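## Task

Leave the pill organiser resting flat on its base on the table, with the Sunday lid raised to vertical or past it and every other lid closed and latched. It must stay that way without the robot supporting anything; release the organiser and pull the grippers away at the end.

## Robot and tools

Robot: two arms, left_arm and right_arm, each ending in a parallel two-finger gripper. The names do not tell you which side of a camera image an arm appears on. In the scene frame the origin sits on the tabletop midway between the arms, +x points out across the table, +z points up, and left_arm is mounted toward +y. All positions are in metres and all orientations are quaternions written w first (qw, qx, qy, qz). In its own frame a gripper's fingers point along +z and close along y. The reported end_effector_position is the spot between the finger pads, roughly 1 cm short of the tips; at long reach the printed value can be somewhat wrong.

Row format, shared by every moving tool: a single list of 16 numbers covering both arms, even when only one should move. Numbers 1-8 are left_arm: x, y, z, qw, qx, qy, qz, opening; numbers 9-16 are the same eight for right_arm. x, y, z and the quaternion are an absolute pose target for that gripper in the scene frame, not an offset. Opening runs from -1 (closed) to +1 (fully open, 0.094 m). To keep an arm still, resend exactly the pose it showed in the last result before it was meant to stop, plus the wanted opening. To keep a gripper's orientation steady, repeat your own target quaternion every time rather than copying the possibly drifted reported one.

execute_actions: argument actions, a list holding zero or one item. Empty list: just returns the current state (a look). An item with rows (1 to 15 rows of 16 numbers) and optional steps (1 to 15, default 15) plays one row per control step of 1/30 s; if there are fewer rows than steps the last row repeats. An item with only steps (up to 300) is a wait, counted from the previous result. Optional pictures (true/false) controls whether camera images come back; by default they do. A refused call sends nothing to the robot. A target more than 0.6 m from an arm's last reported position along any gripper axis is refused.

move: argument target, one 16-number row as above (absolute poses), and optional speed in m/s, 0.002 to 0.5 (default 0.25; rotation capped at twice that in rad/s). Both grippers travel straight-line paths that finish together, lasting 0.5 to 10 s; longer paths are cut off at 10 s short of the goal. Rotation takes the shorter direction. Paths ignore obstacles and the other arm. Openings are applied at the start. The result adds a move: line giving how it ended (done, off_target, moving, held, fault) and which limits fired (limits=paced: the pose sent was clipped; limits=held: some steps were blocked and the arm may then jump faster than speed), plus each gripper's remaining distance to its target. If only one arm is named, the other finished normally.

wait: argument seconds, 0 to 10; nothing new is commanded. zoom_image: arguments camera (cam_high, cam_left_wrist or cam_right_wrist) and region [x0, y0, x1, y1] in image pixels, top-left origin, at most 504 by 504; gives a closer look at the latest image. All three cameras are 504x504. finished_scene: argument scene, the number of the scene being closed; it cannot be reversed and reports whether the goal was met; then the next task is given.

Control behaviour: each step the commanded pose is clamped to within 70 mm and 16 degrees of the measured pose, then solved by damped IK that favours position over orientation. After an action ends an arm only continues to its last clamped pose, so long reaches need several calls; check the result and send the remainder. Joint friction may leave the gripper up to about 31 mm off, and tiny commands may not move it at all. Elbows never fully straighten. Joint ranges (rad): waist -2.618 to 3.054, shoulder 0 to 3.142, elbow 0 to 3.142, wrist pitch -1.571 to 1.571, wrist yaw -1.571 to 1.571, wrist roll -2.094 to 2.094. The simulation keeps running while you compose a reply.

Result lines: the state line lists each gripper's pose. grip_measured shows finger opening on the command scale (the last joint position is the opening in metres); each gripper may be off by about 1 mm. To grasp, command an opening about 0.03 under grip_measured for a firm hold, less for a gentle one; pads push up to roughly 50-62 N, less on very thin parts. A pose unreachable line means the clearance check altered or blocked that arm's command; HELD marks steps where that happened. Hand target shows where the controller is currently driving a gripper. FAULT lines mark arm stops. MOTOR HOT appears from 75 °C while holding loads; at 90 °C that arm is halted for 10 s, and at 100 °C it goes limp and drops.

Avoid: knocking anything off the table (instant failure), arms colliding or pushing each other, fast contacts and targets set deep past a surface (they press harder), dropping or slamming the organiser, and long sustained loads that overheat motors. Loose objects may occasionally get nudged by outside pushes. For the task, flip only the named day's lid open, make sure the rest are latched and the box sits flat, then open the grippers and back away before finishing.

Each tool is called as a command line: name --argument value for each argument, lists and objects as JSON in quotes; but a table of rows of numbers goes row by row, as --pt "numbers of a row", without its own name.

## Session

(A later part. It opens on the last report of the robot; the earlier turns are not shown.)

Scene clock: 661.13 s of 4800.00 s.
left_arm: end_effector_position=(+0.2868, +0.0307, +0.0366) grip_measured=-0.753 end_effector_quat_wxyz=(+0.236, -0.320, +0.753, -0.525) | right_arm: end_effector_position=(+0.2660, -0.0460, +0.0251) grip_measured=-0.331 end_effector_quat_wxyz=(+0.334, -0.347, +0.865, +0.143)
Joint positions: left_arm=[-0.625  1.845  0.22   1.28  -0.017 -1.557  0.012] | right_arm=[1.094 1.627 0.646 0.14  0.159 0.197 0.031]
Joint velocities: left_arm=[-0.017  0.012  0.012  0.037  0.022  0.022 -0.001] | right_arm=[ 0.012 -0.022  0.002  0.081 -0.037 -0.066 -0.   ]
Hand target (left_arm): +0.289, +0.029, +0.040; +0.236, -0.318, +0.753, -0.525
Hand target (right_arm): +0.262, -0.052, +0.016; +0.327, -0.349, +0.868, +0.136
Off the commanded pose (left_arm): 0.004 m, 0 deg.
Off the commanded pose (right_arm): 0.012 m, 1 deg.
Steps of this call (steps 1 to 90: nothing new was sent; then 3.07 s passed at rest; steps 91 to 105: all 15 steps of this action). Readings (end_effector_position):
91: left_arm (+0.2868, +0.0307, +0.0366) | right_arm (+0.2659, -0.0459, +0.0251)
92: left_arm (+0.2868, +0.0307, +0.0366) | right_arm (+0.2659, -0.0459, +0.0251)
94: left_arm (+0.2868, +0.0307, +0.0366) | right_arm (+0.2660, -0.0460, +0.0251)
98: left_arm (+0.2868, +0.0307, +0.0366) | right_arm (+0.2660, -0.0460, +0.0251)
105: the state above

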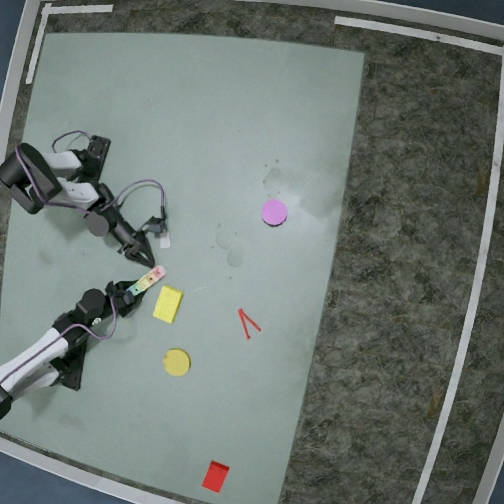

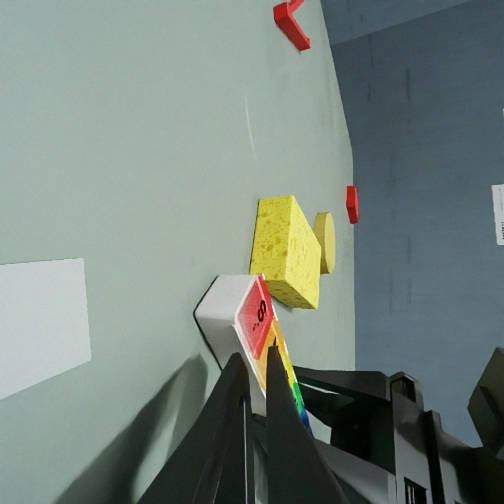

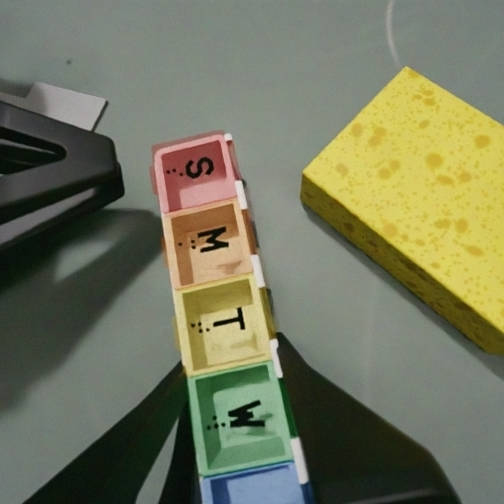

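move --target '[0.300,0.041,0.022,0.230,-0.310,0.747,-0.540,-0.5, 0.262,-0.052,0.016,0.327,-0.349,0.868,0.136,-0.42]' --speed 0.05

Scene clock: 671.43 s of 4800.00 s.
left_arm: end_effector_position=(+0.2981, +0.0392, +0.0297) grip_measured=-0.503 end_effector_quat_wxyz=(+0.232, -0.310, +0.743, -0.546) | right_arm: end_effector_position=(+0.2660, -0.0460, +0.0251) grip_measured=-0.331 end_effector_quat_wxyz=(+0.334, -0.347, +0.865, +0.143)
Joint positions: left_arm=[-0.537  1.992  0.22   1.471  0.093 -1.535  0.023] | right_arm=[1.094 1.627 0.646 0.14  0.159 0.197 0.031]
Joint velocities: left_arm=[-0.027 -0.022 -0.002  0.051  0.022 -0.022 -0.   ] | right_arm=[ 0.007 -0.002  0.017  0.022 -0.007 -0.081 -0.001]
Hand target (left_arm): +0.300, +0.041, +0.023; +0.230, -0.311, +0.747, -0.541
Hand target (right_arm): +0.262, -0.052, +0.016; +0.327, -0.349, +0.868, +0.136
Off the commanded pose (left_arm): 0.008 m, 1 deg.
Off the commanded pose (right_arm): 0.012 m, 1 deg.
After step 90, 6.23 s passed at rest.
move: off_target (right_arm)

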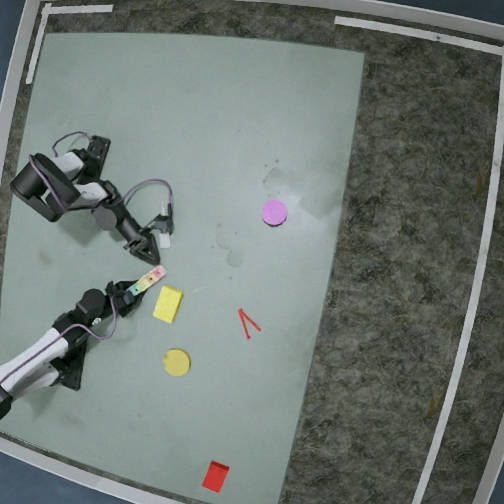

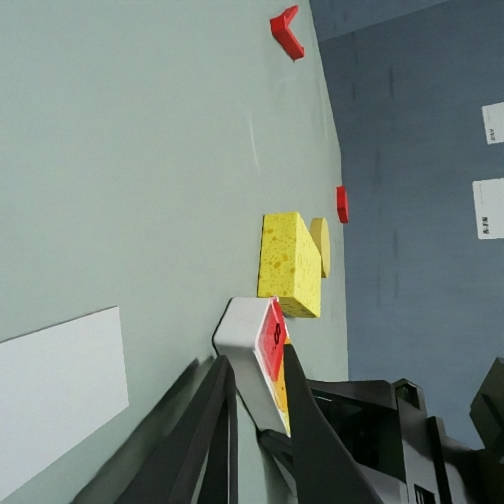

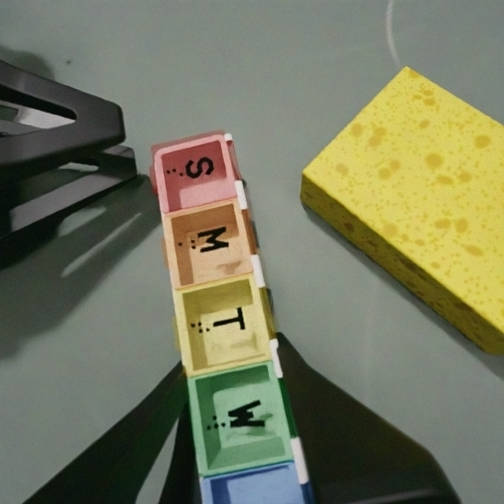

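move --target '[0.312,0.029,0.018,0.230,-0.310,0.747,-0.540,-0.5, 0.262,-0.052,0.016,0.327,-0.349,0.868,0.136,-0.42]' --speed 0.03

Scene clock: 687.13 s of 4800.00 s.
left_arm: end_effector_position=(+0.3089, +0.0304, +0.0302) grip_measured=-0.503 end_effector_quat_wxyz=(+0.235, -0.307, +0.738, -0.553) | right_arm: end_effector_position=(+0.2673, -0.0470, +0.0254) grip_measured=-0.331 end_effector_quat_wxyz=(+0.336, -0.345, +0.865, +0.139)
Joint positions: left_arm=[-0.537  2.027  0.272  1.473  0.094 -1.535  0.023] | right_arm=[1.094 1.627 0.646 0.14  0.169 0.198 0.031]
Joint velocities: left_arm=[-0.022 -0.002 -0.002 -0.007  0.007  0.051 -0.001] | right_arm=[ 0.007 -0.002 -0.007  0.066 -0.051  0.007  0.   ]
Hand target (left_arm): +0.312, +0.030, +0.018; +0.230, -0.310, +0.748, -0.540
Hand target (right_arm): +0.262, -0.052, +0.016; +0.327, -0.349, +0.868, +0.136
Off the commanded pose (left_arm): 0.013 m, 2 deg.
Off the commanded pose (right_arm): 0.012 m, 1 deg.
After step 90, 11.77 s passed at rest.
move: off_target (left_arm, right_arm)

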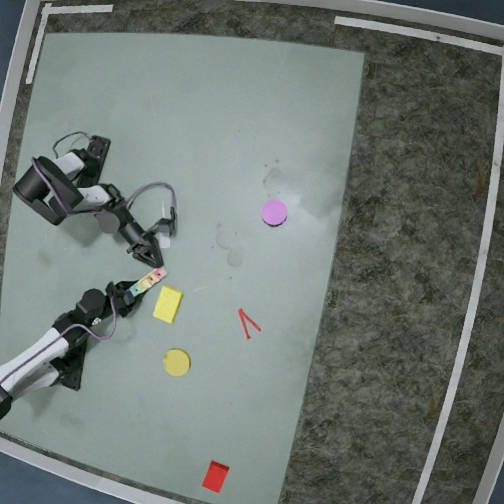

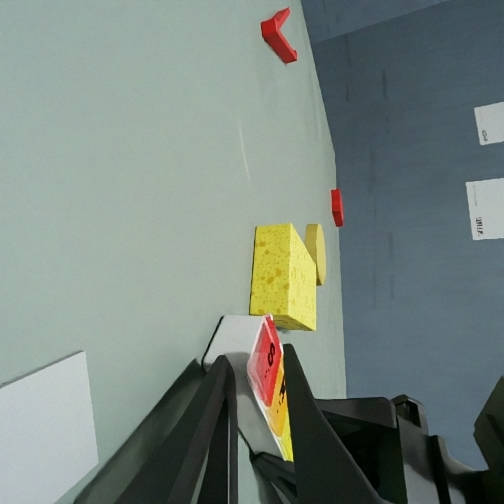

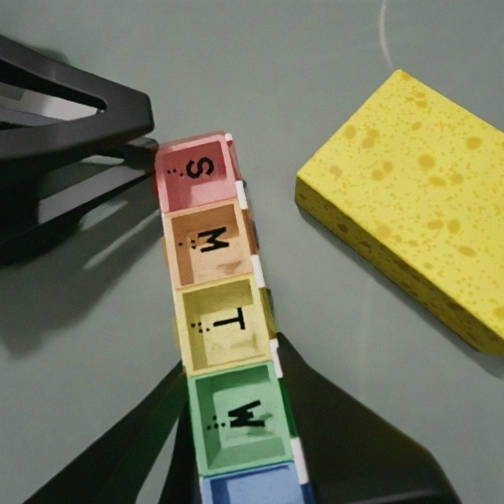

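move --target '[0.316,0.026,0.040,0.230,-0.310,0.747,-0.540,-0.5, 0.262,-0.052,0.012,0.327,-0.349,0.868,0.136,-0.42]' --speed 0.02

Scene clock: 699.57 s of 4800.00 s.
left_arm: end_effector_position=(+0.3102, +0.0295, +0.0350) grip_measured=-0.502 end_effector_quat_wxyz=(+0.228, -0.312, +0.748, -0.539) | right_arm: end_effector_position=(+0.2682, -0.0468, +0.0251) grip_measured=-0.331 end_effector_quat_wxyz=(+0.340, -0.342, +0.865, +0.140)
Joint positions: left_arm=[-0.537  1.926  0.286  1.318  0.093 -1.535  0.023] | right_arm=[1.094 1.63  0.641 0.155 0.172 0.202 0.031]
Joint velocities: left_arm=[-0.002 -0.032  0.002 -0.051 -0.022  0.095 -0.   ] | right_arm=[ 0.007 -0.002 -0.002 -0.037  0.007  0.007  0.001]
Hand target (left_arm): +0.316, +0.026, +0.040; +0.230, -0.310, +0.747, -0.541
Hand target (right_arm): +0.262, -0.052, +0.012; +0.327, -0.349, +0.868, +0.136
Off the commanded pose (left_arm): 0.008 m, 0 deg.
Off the commanded pose (right_arm): 0.015 m, 2 deg.
After step 90, 8.37 s passed at rest.
move: off_target (right_arm)

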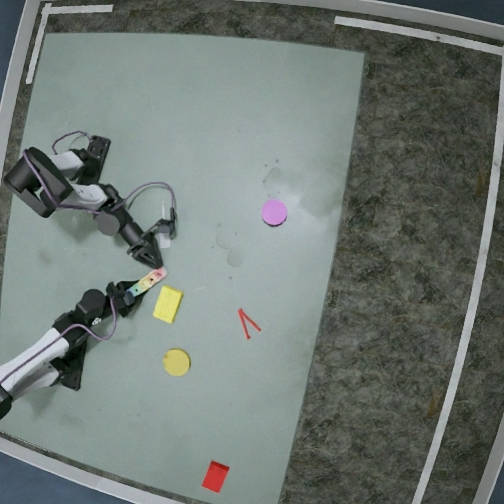

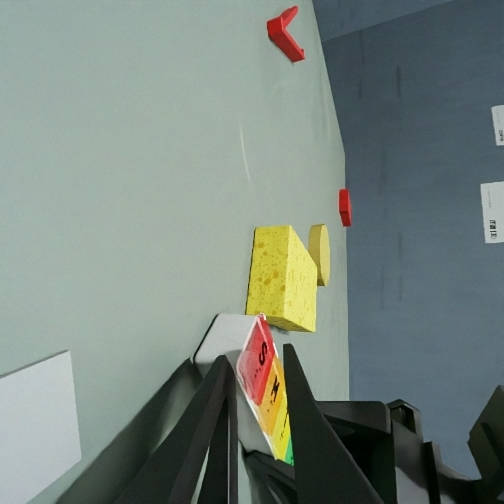

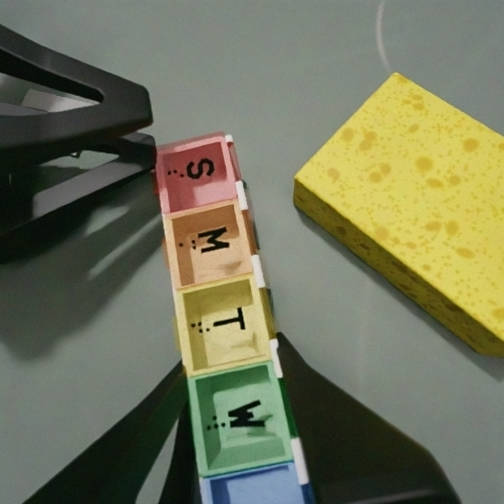

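zoom_image --camera "cam_right_wrist" --region '[90,90,270,270]'

zoom_image --camera "cam_left_wrist" --region '[170,290,320,440]'

Region (90, 90, 270, 270) of cam_right_wrist's 504x504 image, scaled by 2.800, with more detail than that image has.

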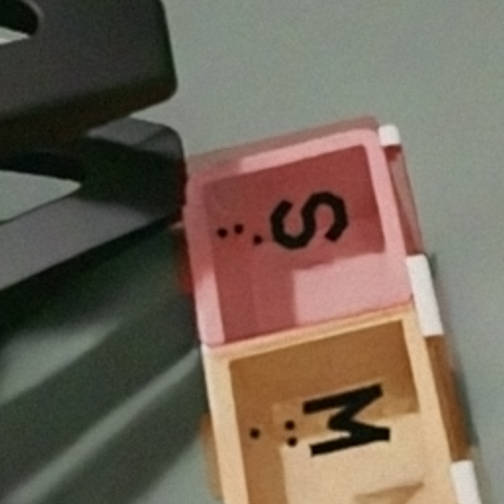

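Region (170, 290, 320, 440) of cam_left_wrist's 504x504 image, scaled by 3.360, with more detail than that image has.

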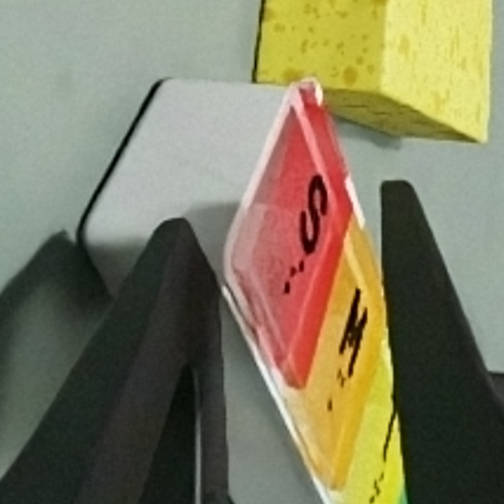

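move --target '[0.296,0.031,0.020,0.230,-0.310,0.747,-0.540,-0.5, 0.262,-0.052,0.016,0.327,-0.349,0.868,0.136,-0.42]' --speed 0.04

Scene clock: 711.07 s of 4800.00 s.
left_arm: end_effector_position=(+0.3048, +0.0267, +0.0352) grip_measured=-0.502 end_effector_quat_wxyz=(+0.240, -0.303, +0.736, -0.556) | right_arm: end_effector_position=(+0.2687, -0.0473, +0.0252) grip_measured=-0.331 end_effector_quat_wxyz=(+0.341, -0.339, +0.866, +0.139)
Joint positions: left_arm=[-0.562  2.008  0.265  1.472  0.069 -1.535  0.023] | right_arm=[1.094 1.63  0.641 0.156 0.177 0.206 0.031]
Joint velocities: left_arm=[ 0.002 -0.017 -0.022 -0.007 -0.022  0.022 -0.001] | right_arm=[ 0.002 -0.002  0.002 -0.081  0.022 -0.007 -0.   ]
Hand target (left_arm): +0.296, +0.031, +0.021; +0.230, -0.310, +0.748, -0.540
Hand target (right_arm): +0.262, -0.052, +0.016; +0.327, -0.349, +0.868, +0.136
Off the commanded pose (left_arm): 0.018 m, 3 deg.
Off the commanded pose (right_arm): 0.012 m, 2 deg.
After step 90, 7.40 s passed at rest.
move: off_target (left_arm, right_arm)

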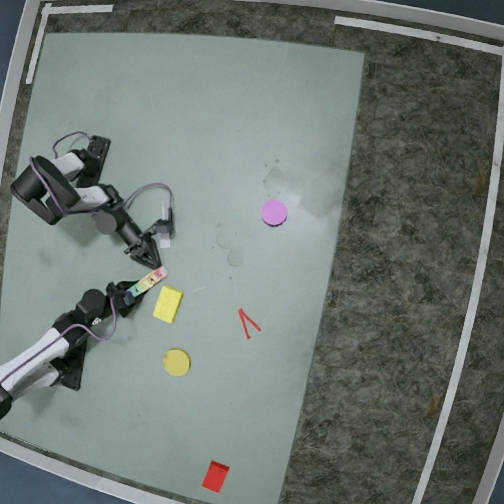

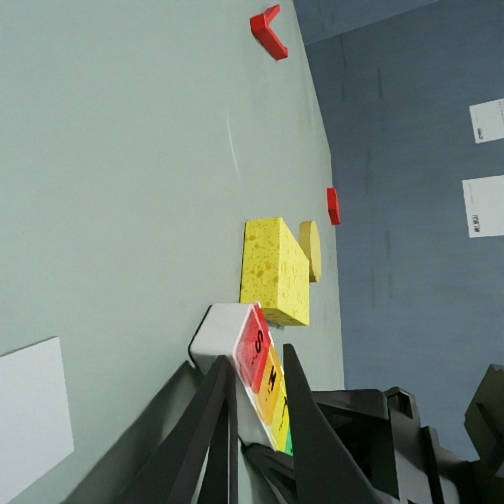

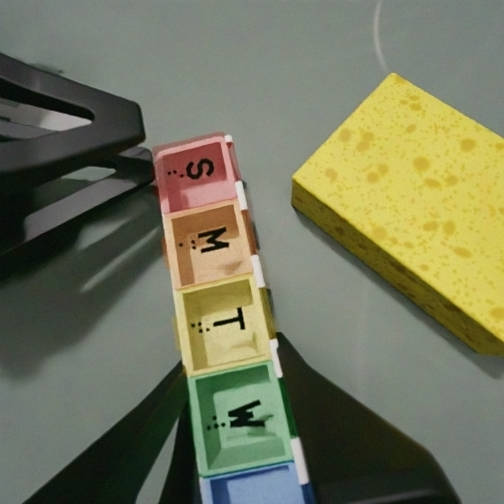

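move --target '[0.283,0.040,0.022,0.230,-0.310,0.747,-0.540,-0.5, 0.262,-0.052,0.016,0.327,-0.349,0.868,0.136,-0.42]' --speed 0.05

Scene clock: 727.10 s of 4800.00 s.
left_arm: end_effector_position=(+0.2904, +0.0363, +0.0311) grip_measured=-0.502 end_effector_quat_wxyz=(+0.237, -0.304, +0.740, -0.551) | right_arm: end_effector_position=(+0.2687, -0.0473, +0.0252) grip_measured=-0.331 end_effector_quat_wxyz=(+0.341, -0.339, +0.866, +0.139)
Joint positions: left_arm=[-0.571  2.008  0.2    1.522  0.061 -1.537  0.023] | right_arm=[1.094 1.63  0.641 0.156 0.177 0.206 0.031]
Joint velocities: left_arm=[ 0.012  0.012 -0.002  0.037 -0.066 -0.037 -0.001] | right_arm=[-0.012 -0.002 -0.012 -0.037 -0.007  0.007 -0.001]
Hand target (left_arm): +0.283, +0.040, +0.022; +0.230, -0.310, +0.748, -0.540
Hand target (right_arm): +0.262, -0.052, +0.016; +0.327, -0.349, +0.868, +0.136
Off the commanded pose (left_arm): 0.012 m, 2 deg.
Off the commanded pose (right_arm): 0.012 m, 2 deg.
After step 90, 12.17 s passed at rest.
move: off_target (left_arm, right_arm)

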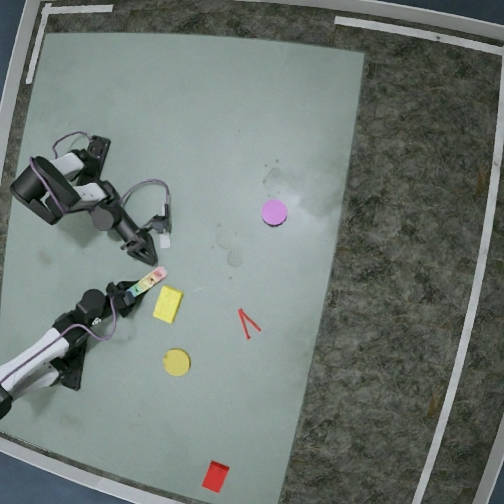

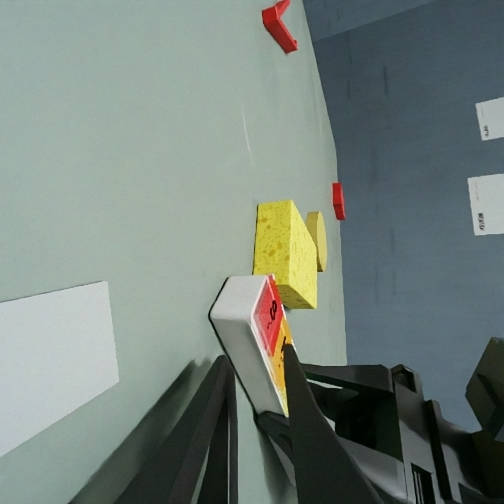

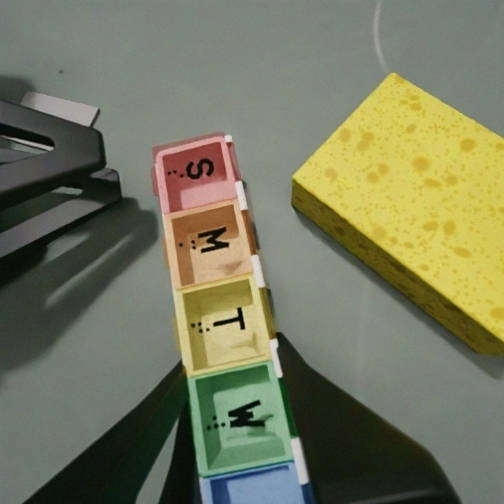

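execute_actions --actions '[{"rows":[[0.294,0.033,0.020,0.230,-0.310,0.747,-0.540,-0.5, 0.262,-0.052,0.016,0.327,-0.349,0.868,0.136,-0.42],[0.297,0.030,0.019,0.230,-0.310,0.747,-0.540,-0.5, 0.262,-0.052,0.016,0.327,-0.349,0.868,0.136,-0.42],[0.300,0.028,0.018,0.230,-0.310,0.747,-0.540,-0.5, 0.262,-0.052,0.016,0.327,-0.349,0.868,0.136,-0.42],[0.303,0.026,0.017,0.230,-0.310,0.747,-0.540,-0.5, 0.262,-0.052,0.016,0.327,-0.349,0.868,0.136,-0.42],[0.306,0.024,0.016,0.230,-0.310,0.747,-0.540,-0.5, 0.262,-0.052,0.016,0.327,-0.349,0.868,0.136,-0.42],[0.309,0.023,0.016,0.230,-0.310,0.747,-0.540,-0.5, 0.262,-0.052,0.016,0.327,-0.349,0.868,0.136,-0.42]],"steps":15}]'

Scene clock: 736.80 s of 4800.00 s.
left_arm: end_effector_position=(+0.3056, +0.0234, +0.0313) grip_measured=-0.502 end_effector_quat_wxyz=(+0.240, -0.303, +0.736, -0.556) | right_arm: end_effector_position=(+0.2692, -0.0476, +0.0253) grip_measured=-0.331 end_effector_quat_wxyz=(+0.342, -0.338, +0.866, +0.138)
Joint positions: left_arm=[-0.571  2.043  0.277  1.496  0.06  -1.537  0.023] | right_arm=[1.094 1.63  0.641 0.156 0.18  0.207 0.031]
Joint velocities: left_arm=[-0.007  0.017  0.007 -0.081  0.051 -0.022  0.   ] | right_arm=[-0.002 -0.002 -0.002  0.022 -0.022 -0.066  0.   ]
Hand target (left_arm): +0.308, +0.024, +0.017; +0.230, -0.311, +0.747, -0.541
Hand target (right_arm): +0.262, -0.052, +0.016; +0.327, -0.349, +0.868, +0.136
Off the commanded pose (left_arm): 0.016 m, 3 deg.
Off the commanded pose (right_arm): 0.012 m, 2 deg.
Steps of this call (steps 1 to 90: nothing new was sent; then 6.20 s passed at rest; steps 91 to 105: all 15 steps of this action). Readings (end_effector_position):
91: left_arm (+0.2907, +0.0363, +0.0321) | right_arm (+0.2687, -0.0473, +0.0252)
92: left_arm (+0.2913, +0.0358, +0.0321) | right_arm (+0.2687, -0.0473, +0.0252)
94: left_arm (+0.2956, +0.0321, +0.0326) | right_arm (+0.2687, -0.0473, +0.0252)
98: left_arm (+0.3053, +0.0236, +0.0324) | right_arm (+0.2688, -0.0474, +0.0252)
105: the state above

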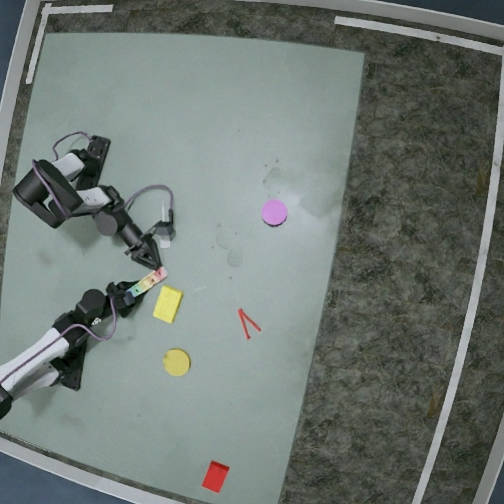

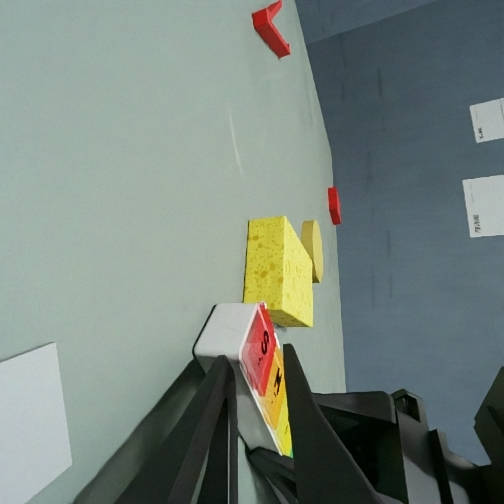

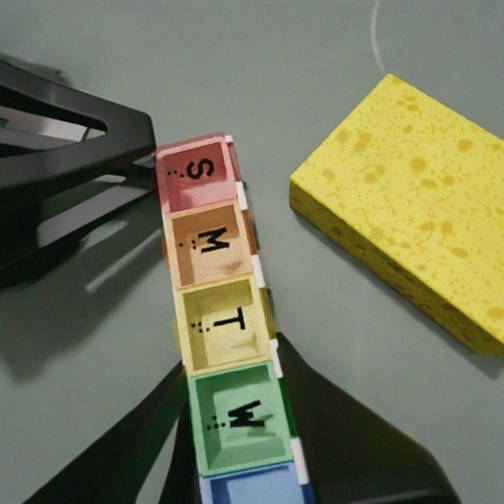

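execute_actions --actions '[{"rows":[[0.309,0.023,0.016,0.230,-0.310,0.747,-0.540,-0.6, 0.262,-0.052,0.016,0.327,-0.349,0.868,0.136,-0.42],[0.309,0.023,0.016,0.230,-0.310,0.747,-0.540,-0.6, 0.262,-0.052,0.016,0.327,-0.349,0.868,0.136,-0.42],[0.309,0.023,0.016,0.230,-0.310,0.747,-0.540,-0.65, 0.262,-0.052,0.016,0.327,-0.349,0.868,0.136,-0.42],[0.309,0.023,0.016,0.230,-0.310,0.747,-0.540,-0.65, 0.262,-0.052,0.016,0.327,-0.349,0.868,0.136,-0.42],[0.309,0.023,0.016,0.230,-0.310,0.747,-0.540,-0.7, 0.262,-0.052,0.016,0.327,-0.349,0.868,0.136,-0.42],[0.309,0.023,0.016,0.230,-0.310,0.747,-0.540,-0.7, 0.262,-0.052,0.016,0.327,-0.349,0.868,0.136,-0.42],[0.309,0.023,0.016,0.230,-0.310,0.747,-0.540,-0.75, 0.262,-0.052,0.016,0.327,-0.349,0.868,0.136,-0.42],[0.309,0.023,0.016,0.230,-0.310,0.747,-0.540,-0.75, 0.262,-0.052,0.016,0.327,-0.349,0.868,0.136,-0.42],[0.309,0.023,0.016,0.230,-0.310,0.747,-0.540,-0.8, 0.262,-0.052,0.016,0.327,-0.349,0.868,0.136,-0.42]],"steps":15}]'

zoom_image --camera "cam_left_wrist" --region '[170,290,320,440]'

Scene clock: 749.10 s of 4800.00 s.
left_arm: end_effector_position=(+0.3051, +0.0238, +0.0289) grip_measured=-0.797 end_effector_quat_wxyz=(+0.237, -0.305, +0.738, -0.553) | right_arm: end_effector_position=(+0.2698, -0.0479, +0.0255) grip_measured=-0.331 end_effector_quat_wxyz=(+0.343, -0.337, +0.866, +0.137)
Joint positions: left_arm=[-0.571  2.043  0.277  1.486  0.06  -1.54   0.01 ] | right_arm=[1.094 1.63  0.641 0.156 0.184 0.208 0.031]
Joint velocities: left_arm=[-0.007  0.002 -0.012 -0.037 -0.022 -0.037 -0.   ] | right_arm=[-0.007 -0.002 -0.002 -0.051  0.037 -0.007  0.   ]
Hand target (left_arm): +0.308, +0.024, +0.016; +0.230, -0.310, +0.747, -0.541
Hand target (right_arm): +0.262, -0.052, +0.016; +0.327, -0.349, +0.868, +0.136
Off the commanded pose (left_arm): 0.013 m, 2 deg.
Off the commanded pose (right_arm): 0.013 m, 2 deg.
Steps of this call (steps 1 to 90: nothing new was sent; then 8.80 s passed at rest; steps 91 to 105: all 15 steps of this action). Readings (end_effector_position):
91: left_arm (+0.3051, +0.0238, +0.0291) | right_arm (+0.2690, -0.0475, +0.0252)
92: left_arm (+0.3051, +0.0238, +0.0291) | right_arm (+0.2690, -0.0475, +0.0252)
94: left_arm (+0.3051, +0.0238, +0.0291) | right_arm (+0.2691, -0.0476, +0.0252)
98: left_arm (+0.3051, +0.0238, +0.0291) | right_arm (+0.2694, -0.0479, +0.0253)
105: the state above

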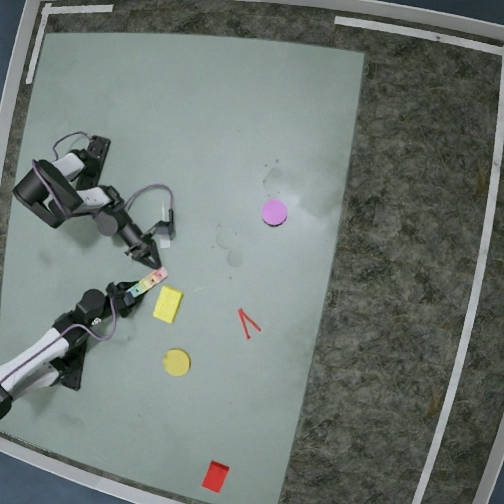

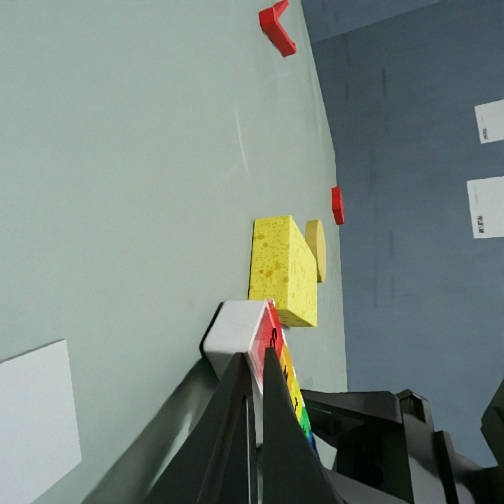

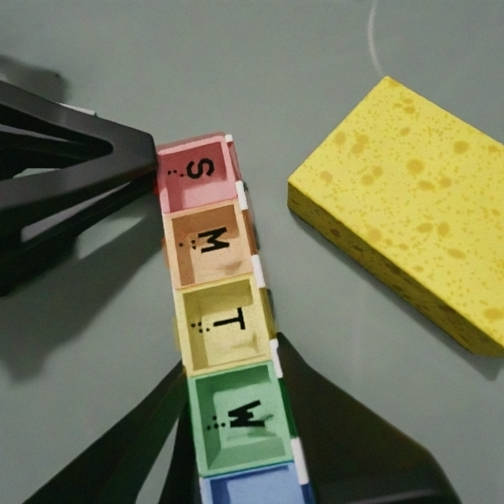

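Region (170, 290, 320, 440) of cam_left_wrist's 504x504 image, scaled by 3.360, with more detail than that image has.

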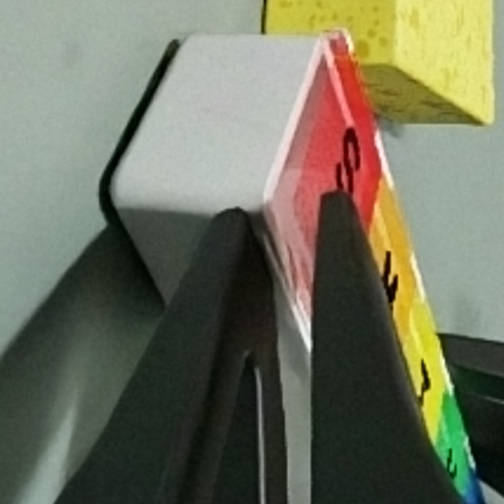

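execute_actions --actions '[{"rows":[[0.309,0.023,0.016,0.230,-0.310,0.747,-0.540,-0.85, 0.262,-0.052,0.016,0.327,-0.349,0.868,0.136,-0.42],[0.309,0.023,0.016,0.230,-0.310,0.747,-0.540,-0.85, 0.262,-0.052,0.016,0.327,-0.349,0.868,0.136,-0.42],[0.309,0.023,0.016,0.230,-0.310,0.747,-0.540,-0.9, 0.262,-0.052,0.016,0.327,-0.349,0.868,0.136,-0.42],[0.309,0.023,0.016,0.230,-0.310,0.747,-0.540,-0.9, 0.262,-0.052,0.016,0.327,-0.349,0.868,0.136,-0.42],[0.309,0.023,0.016,0.230,-0.310,0.747,-0.540,-0.95, 0.262,-0.052,0.016,0.327,-0.349,0.868,0.136,-0.42],[0.309,0.023,0.016,0.230,-0.310,0.747,-0.540,-0.95, 0.262,-0.052,0.016,0.327,-0.349,0.868,0.136,-0.42],[0.309,0.023,0.016,0.230,-0.310,0.747,-0.540,-1, 0.262,-0.052,0.016,0.327,-0.349,0.868,0.136,-0.42]],"steps":15}]'

zoom_image --camera "cam_left_wrist" --region '[170,270,340,440]'

Scene clock: 764.00 s of 4800.00 s.
left_arm: end_effector_position=(+0.3058, +0.0247, +0.0286) grip_measured=-0.968 end_effector_quat_wxyz=(+0.236, -0.309, +0.737, -0.553) | right_arm: end_effector_position=(+0.2708, -0.0474, +0.0265) grip_measured=-0.331 end_effector_quat_wxyz=(+0.346, -0.335, +0.866, +0.137)
Joint positions: left_arm=[-0.569  2.043  0.277  1.485  0.058 -1.547  0.001] | right_arm=[1.094 1.63  0.641 0.162 0.187 0.208 0.031]
Joint velocities: left_arm=[ 0.007 -0.007  0.002 -0.037  0.007  0.066  0.   ] | right_arm=[-0.007  0.007 -0.002 -0.022  0.022 -0.051  0.   ]
Hand target (left_arm): +0.308, +0.024, +0.016; +0.230, -0.310, +0.747, -0.541
Hand target (right_arm): +0.262, -0.052, +0.016; +0.327, -0.349, +0.868, +0.136
Off the commanded pose (left_arm): 0.013 m, 2 deg.
Off the commanded pose (right_arm): 0.014 m, 3 deg.
Steps of this call (steps 1 to 90: nothing new was sent; then 11.40 s passed at rest; steps 91 to 105: all 15 steps of this action). Readings (end_effector_position):
91: left_arm (+0.3053, +0.0240, +0.0288) | right_arm (+0.2699, -0.0479, +0.0256)
92: left_arm (+0.3055, +0.0243, +0.0288) | right_arm (+0.2701, -0.0478, +0.0258)
94: left_arm (+0.3057, +0.0246, +0.0286) | right_arm (+0.2706, -0.0476, +0.0263)
98: left_arm (+0.3058, +0.0247, +0.0286) | right_arm (+0.2708, -0.0474, +0.0265)
105: the state above

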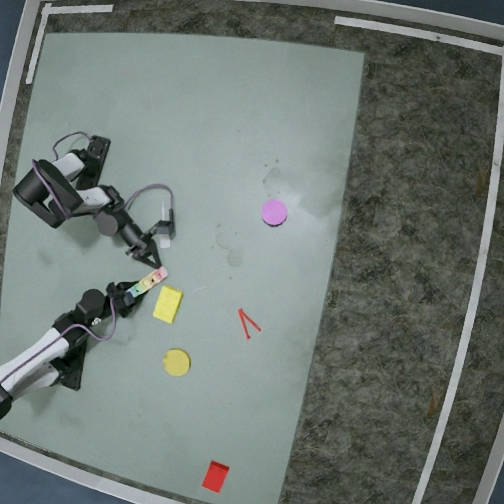

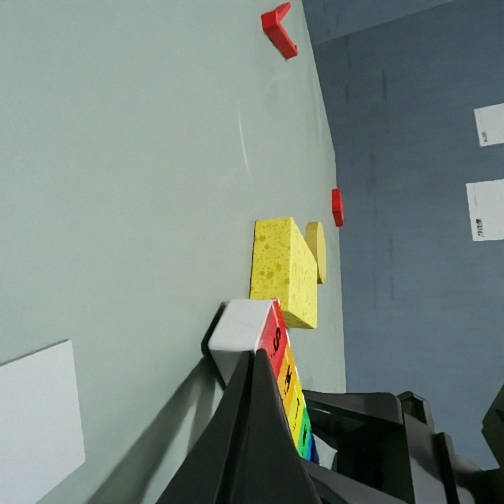

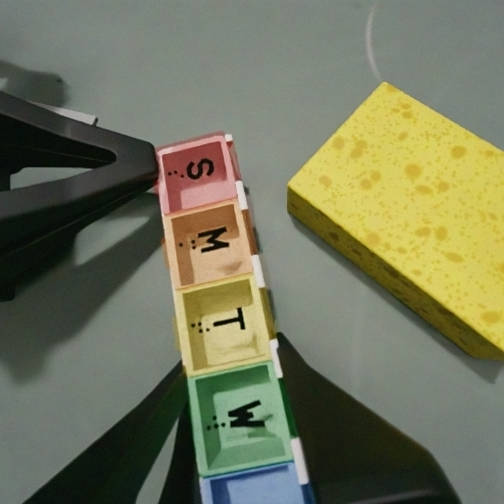

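Region (170, 270, 340, 440) of cam_left_wrist's 504x504 image, scaled by 2.965, with more detail than that image has.

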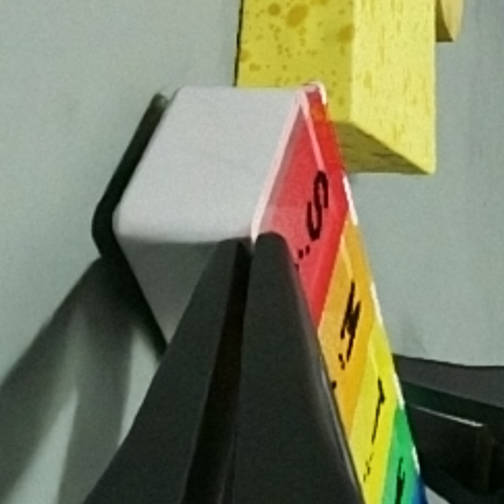

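execute_actions --actions '[{"rows":[[0.309,0.023,0.016,0.230,-0.310,0.747,-0.540,-1, 0.266,-0.050,0.018,0.327,-0.349,0.868,0.136,0.1],[0.309,0.023,0.016,0.230,-0.310,0.747,-0.540,-1, 0.266,-0.050,0.018,0.327,-0.349,0.868,0.136,0.1],[0.309,0.023,0.016,0.230,-0.310,0.747,-0.540,-1, 0.266,-0.050,0.018,0.327,-0.349,0.868,0.136,0.1],[0.309,0.023,0.016,0.230,-0.310,0.747,-0.540,-1, 0.266,-0.050,0.018,0.327,-0.349,0.868,0.136,0.1],[0.309,0.023,0.016,0.230,-0.310,0.747,-0.540,-1, 0.266,-0.050,0.035,0.327,-0.349,0.868,0.136,0.1],[0.309,0.023,0.016,0.230,-0.310,0.747,-0.540,-1, 0.266,-0.050,0.05,0.327,-0.349,0.868,0.136,0.1],[0.309,0.023,0.016,0.230,-0.310,0.747,-0.540,-1, 0.266,-0.050,0.065,0.327,-0.349,0.868,0.136,0.1],[0.309,0.023,0.016,0.230,-0.310,0.747,-0.540,-1, 0.266,-0.050,0.065,0.327,-0.349,0.868,0.136,0.1],[0.309,0.023,0.016,0.230,-0.310,0.747,-0.540,-1, 0.266,-0.050,0.065,0.327,-0.349,0.868,0.136,0.1],[0.309,0.023,0.016,0.230,-0.310,0.747,-0.540,-1, 0.266,-0.050,0.065,0.327,-0.349,0.868,0.136,0.1],[0.309,0.023,0.016,0.230,-0.310,0.747,-0.540,-1, 0.275,-0.042,0.065,0.327,-0.349,0.868,0.136,-1],[0.309,0.023,0.016,0.230,-0.310,0.747,-0.540,-1, 0.285,-0.032,0.062,0.327,-0.349,0.868,0.136,-1],[0.309,0.023,0.016,0.230,-0.310,0.747,-0.540,-1, 0.295,-0.023,0.06,0.327,-0.349,0.868,0.136,-1]],"steps":15}]'

Scene clock: 778.07 s of 4800.00 s.
left_arm: end_effector_position=(+0.3057, +0.0246, +0.0286) grip_measured=-0.974 end_effector_quat_wxyz=(+0.236, -0.308, +0.737, -0.553) | right_arm: end_effector_position=(+0.2910, -0.0249, +0.0700) grip_measured=-0.969 end_effector_quat_wxyz=(+0.348, -0.338, +0.862, +0.146)
Joint positions: left_arm=[-0.569  2.043  0.277  1.485  0.059 -1.545  0.001] | right_arm=[ 1.068  1.614  0.828 -0.022  0.155  0.185  0.001]
Joint velocities: left_arm=[ 0.007 -0.022  0.007 -0.007  0.007  0.037  0.   ] | right_arm=[-0.193  0.657  0.559  0.022 -0.066 -0.154 -0.041]
Hand target (left_arm): +0.308, +0.024, +0.016; +0.230, -0.311, +0.747, -0.541
Hand target (right_arm): +0.294, -0.025, +0.061; +0.329, -0.349, +0.867, +0.136
Off the commanded pose (left_arm): 0.013 m, 2 deg.
Off the commanded pose (right_arm): 0.011 m, 3 deg.
Steps of this call (steps 1 to 90: nothing new was sent; then 10.57 s passed at rest; steps 91 to 105: all 15 steps of this action). Readings (end_effector_position):
91: left_arm (+0.3058, +0.0246, +0.0286) | right_arm (+0.2705, -0.0472, +0.0264)
92: left_arm (+0.3057, +0.0246, +0.0286) | right_arm (+0.2697, -0.0472, +0.0255)
94: left_arm (+0.3057, +0.0246, +0.0286) | right_arm (+0.2693, -0.0470, +0.0253)
98: left_arm (+0.3057, +0.0246, +0.0286) | right_arm (+0.2648, -0.0522, +0.0391)
105: the state above

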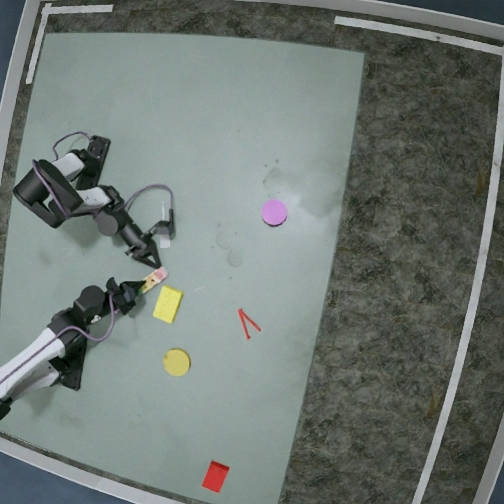

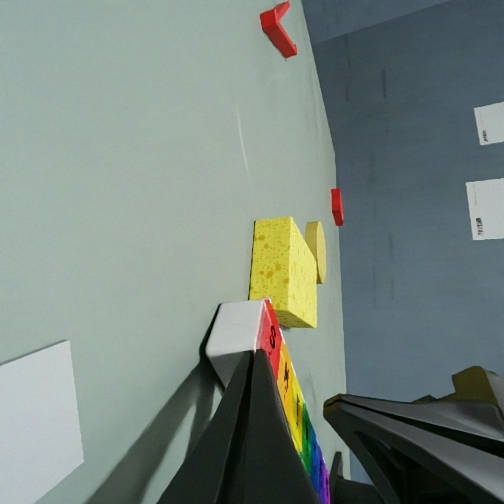

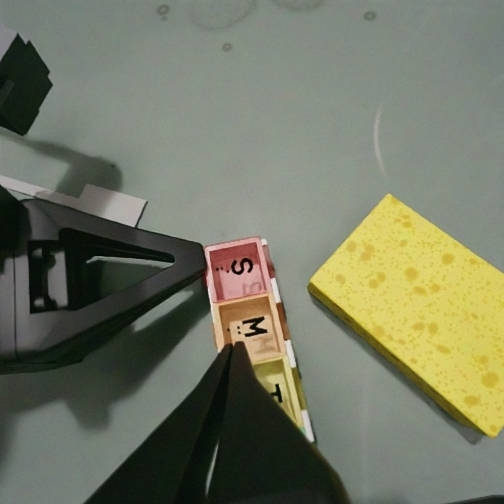

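move --target '[0.309,0.023,0.016,0.230,-0.310,0.747,-0.540,-1, 0.292,-0.029,0.024,0.327,-0.349,0.868,0.136,-1]' --speed 0.05

Scene clock: 785.97 s of 4800.00 s.
left_arm: end_effector_position=(+0.3114, +0.0309, +0.0285) grip_measured=-0.974 end_effector_quat_wxyz=(+0.248, -0.323, +0.731, -0.548) | right_arm: end_effector_position=(+0.2994, -0.0183, +0.0524) grip_measured=-0.989 end_effector_quat_wxyz=(+0.359, -0.337, +0.858, +0.149)
Joint positions: left_arm=[-0.561  2.043  0.277  1.485  0.028 -1.554  0.001] | right_arm=[1.059 1.689 0.807 0.097 0.155 0.173 0.   ]
Joint velocities: left_arm=[-0.012 -0.007 -0.002  0.066 -0.022 -0.051 -0.001] | right_arm=[-0.007  0.007 -0.007  0.022 -0.007 -0.022 -0.   ]
Hand target (left_arm): +0.308, +0.024, +0.016; +0.230, -0.311, +0.747, -0.541
Hand target (right_arm): +0.292, -0.029, +0.025; +0.327, -0.349, +0.868, +0.135
Off the commanded pose (left_arm): 0.015 m, 3 deg.
Off the commanded pose (right_arm): 0.031 m, 4 deg.
After step 90, 3.90 s passed at rest.
move: off_target (left_arm, right_arm)

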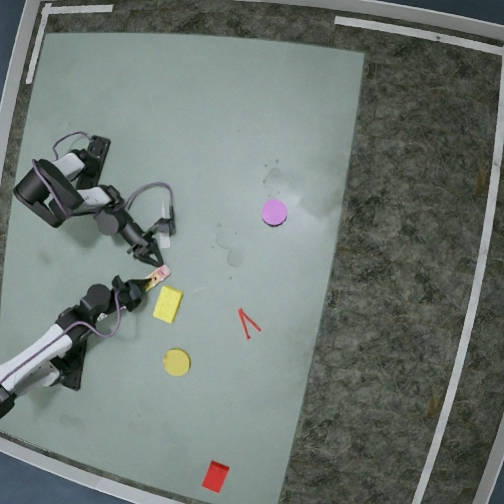

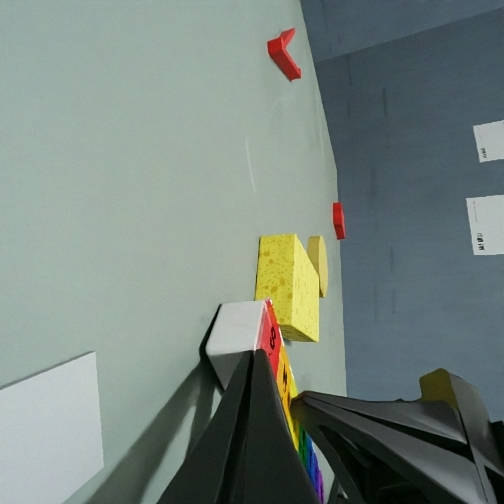

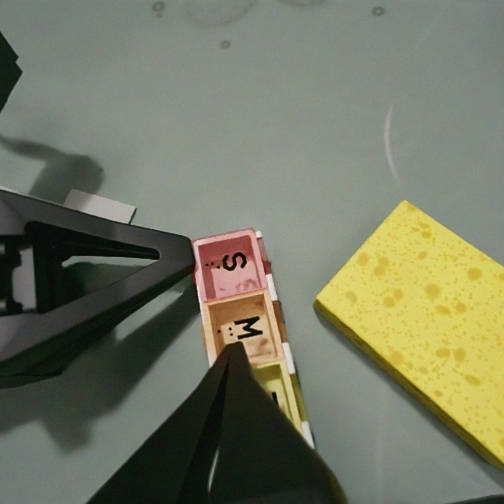

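execute_actions --actions '[{"rows":[[0.313,0.029,0.016,0.230,-0.310,0.747,-0.540,-1, 0.288,-0.032,0.035,0.327,-0.349,0.868,0.136,-1],[0.313,0.029,0.016,0.230,-0.310,0.747,-0.540,-1, 0.285,-0.035,0.032,0.327,-0.349,0.868,0.136,-1],[0.313,0.029,0.016,0.230,-0.310,0.747,-0.540,-1, 0.282,-0.038,0.029,0.327,-0.349,0.868,0.136,-1],[0.313,0.029,0.016,0.230,-0.310,0.747,-0.540,-1, 0.282,-0.038,0.026,0.327,-0.349,0.868,0.136,-1],[0.313,0.029,0.016,0.230,-0.310,0.747,-0.540,-1, 0.282,-0.038,0.023,0.327,-0.349,0.868,0.136,-1],[0.313,0.029,0.016,0.230,-0.310,0.747,-0.540,-1, 0.282,-0.038,0.020,0.327,-0.349,0.868,0.136,-1]],"steps":15}]'

Scene clock: 798.27 s of 4800.00 s.
left_arm: end_effector_position=(+0.3115, +0.0313, +0.0285) grip_measured=-0.974 end_effector_quat_wxyz=(+0.239, -0.315, +0.734, -0.552) | right_arm: end_effector_position=(+0.2987, -0.0194, +0.0519) grip_measured=-0.989 end_effector_quat_wxyz=(+0.374, -0.333, +0.851, +0.160)
Joint positions: left_arm=[-0.54   2.043  0.277  1.484  0.073 -1.546  0.001] | right_arm=[1.059 1.681 0.759 0.179 0.155 0.173 0.   ]
Joint velocities: left_arm=[-0.012 -0.012 -0.027 -0.051 -0.037 -0.051  0.   ] | right_arm=[ 0.002 -0.012 -0.012 -0.022  0.037 -0.037  0.001]
Hand target (left_arm): +0.312, +0.029, +0.016; +0.230, -0.311, +0.747, -0.541
Hand target (right_arm): +0.282, -0.038, +0.021; +0.327, -0.349, +0.868, +0.136
Off the commanded pose (left_arm): 0.013 m, 2 deg.
Off the commanded pose (right_arm): 0.041 m, 7 deg.
Steps of this call (steps 1 to 90: nothing new was sent; then 8.80 s passed at rest; steps 91 to 105: all 15 steps of this action). Readings (end_effector_position):
91: left_arm (+0.3120, +0.0316, +0.0286) | right_arm (+0.2995, -0.0183, +0.0527)
92: left_arm (+0.3121, +0.0317, +0.0286) | right_arm (+0.2993, -0.0186, +0.0524)
94: left_arm (+0.3114, +0.0310, +0.0286) | right_arm (+0.2985, -0.0198, +0.0519)
98: left_arm (+0.3114, +0.0312, +0.0285) | right_arm (+0.2986, -0.0196, +0.0518)
105: the state above

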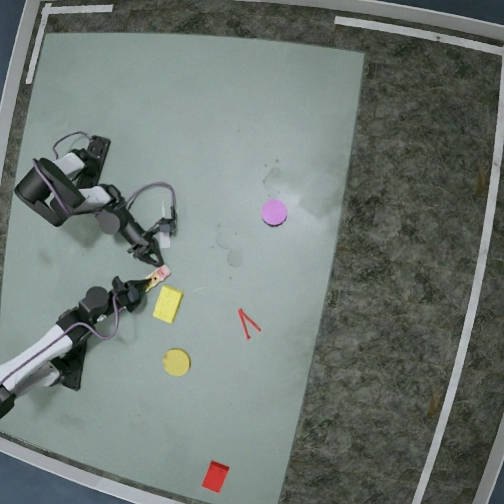

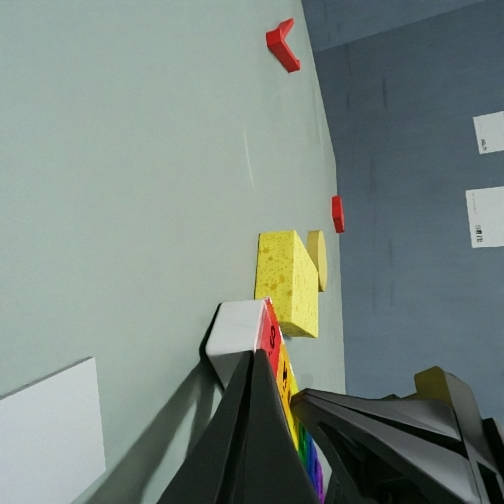

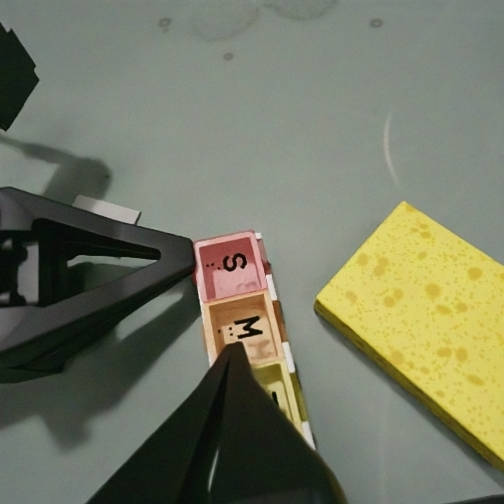

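execute_actions --actions '[{"rows":[[0.313,0.029,0.016,0.230,-0.310,0.747,-0.540,-1, 0.290,-0.030,0.07,0.33,-0.349,0.868,0.136,-1],[0.313,0.029,0.016,0.230,-0.310,0.747,-0.540,-1, 0.290,-0.030,0.08,0.30,-0.354,0.878,0.122,-1],[0.313,0.029,0.016,0.230,-0.310,0.747,-0.540,-1, 0.292,-0.028,0.085,0.27,-0.358,0.887,0.11,-1],[0.313,0.029,0.016,0.230,-0.310,0.747,-0.540,-1, 0.294,-0.026,0.085,0.24,-0.362,0.895,0.097,-1],[0.313,0.029,0.016,0.230,-0.310,0.747,-0.540,-1, 0.296,-0.024,0.085,0.21,-0.365,0.903,0.085,-1],[0.313,0.029,0.016,0.230,-0.310,0.747,-0.540,-1, 0.298,-0.022,0.08,0.185,-0.367,0.909,0.075,-1],[0.313,0.029,0.016,0.230,-0.310,0.747,-0.540,-1, 0.300,-0.020,0.075,0.161,-0.369,0.913,0.065,-1]],"steps":15}]'

Scene clock: 814.63 s of 4800.00 s.
left_arm: end_effector_position=(+0.3103, +0.0300, +0.0285) grip_measured=-0.974 end_effector_quat_wxyz=(+0.238, -0.308, +0.737, -0.552) | right_arm: end_effector_position=(+0.3109, -0.0030, +0.0858) grip_measured=-0.989 end_effector_quat_wxyz=(+0.235, -0.360, +0.897, +0.097)
Joint positions: left_arm=[-0.539  2.043  0.277  1.484  0.084 -1.536  0.001] | right_arm=[ 1.033  1.815  1.295 -0.543  0.091  0.172  0.   ]
Joint velocities: left_arm=[ 0.002  0.022  0.012  0.037  0.037 -0.007  0.   ] | right_arm=[-0.022  0.584  0.647 -1.004 -0.198  0.037 -0.001]
Hand target (left_arm): +0.313, +0.030, +0.016; +0.230, -0.311, +0.747, -0.541
Hand target (right_arm): +0.300, -0.020, +0.075; +0.174, -0.368, +0.911, +0.068
Off the commanded pose (left_arm): 0.013 m, 2 deg.
Off the commanded pose (right_arm): 0.023 m, 10 deg.
Steps of this call (steps 1 to 90: nothing new was sent; then 12.87 s passed at rest; steps 91 to 105: all 15 steps of this action). Readings (end_effector_position):
91: left_arm (+0.3113, +0.0311, +0.0285) | right_arm (+0.2985, -0.0198, +0.0552)
92: left_arm (+0.3109, +0.0307, +0.0285) | right_arm (+0.2965, -0.0223, +0.0589)
94: left_arm (+0.3106, +0.0304, +0.0285) | right_arm (+0.2954, -0.0217, +0.0741)
98: left_arm (+0.3104, +0.0301, +0.0285) | right_arm (+0.3136, +0.0018, +0.1125)
105: the state above

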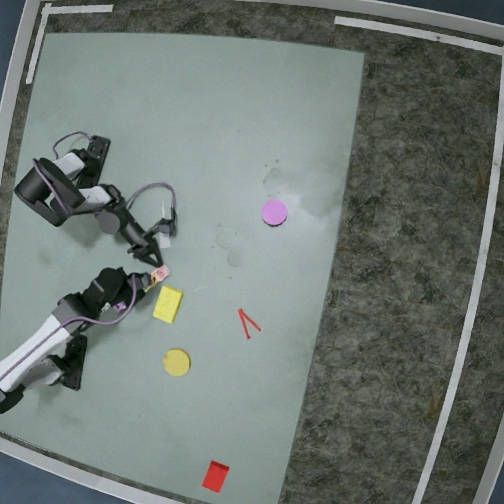

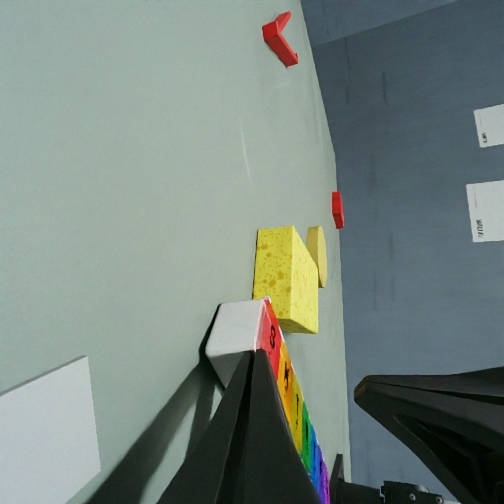

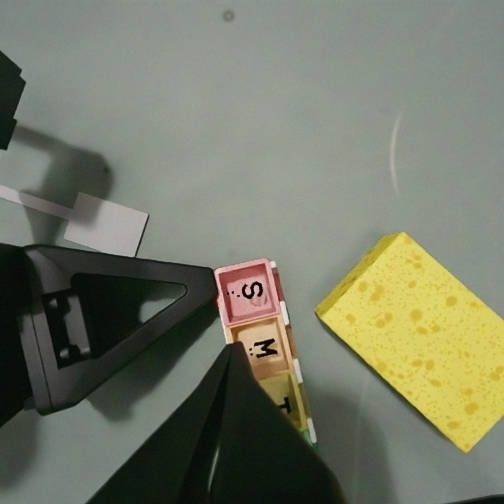

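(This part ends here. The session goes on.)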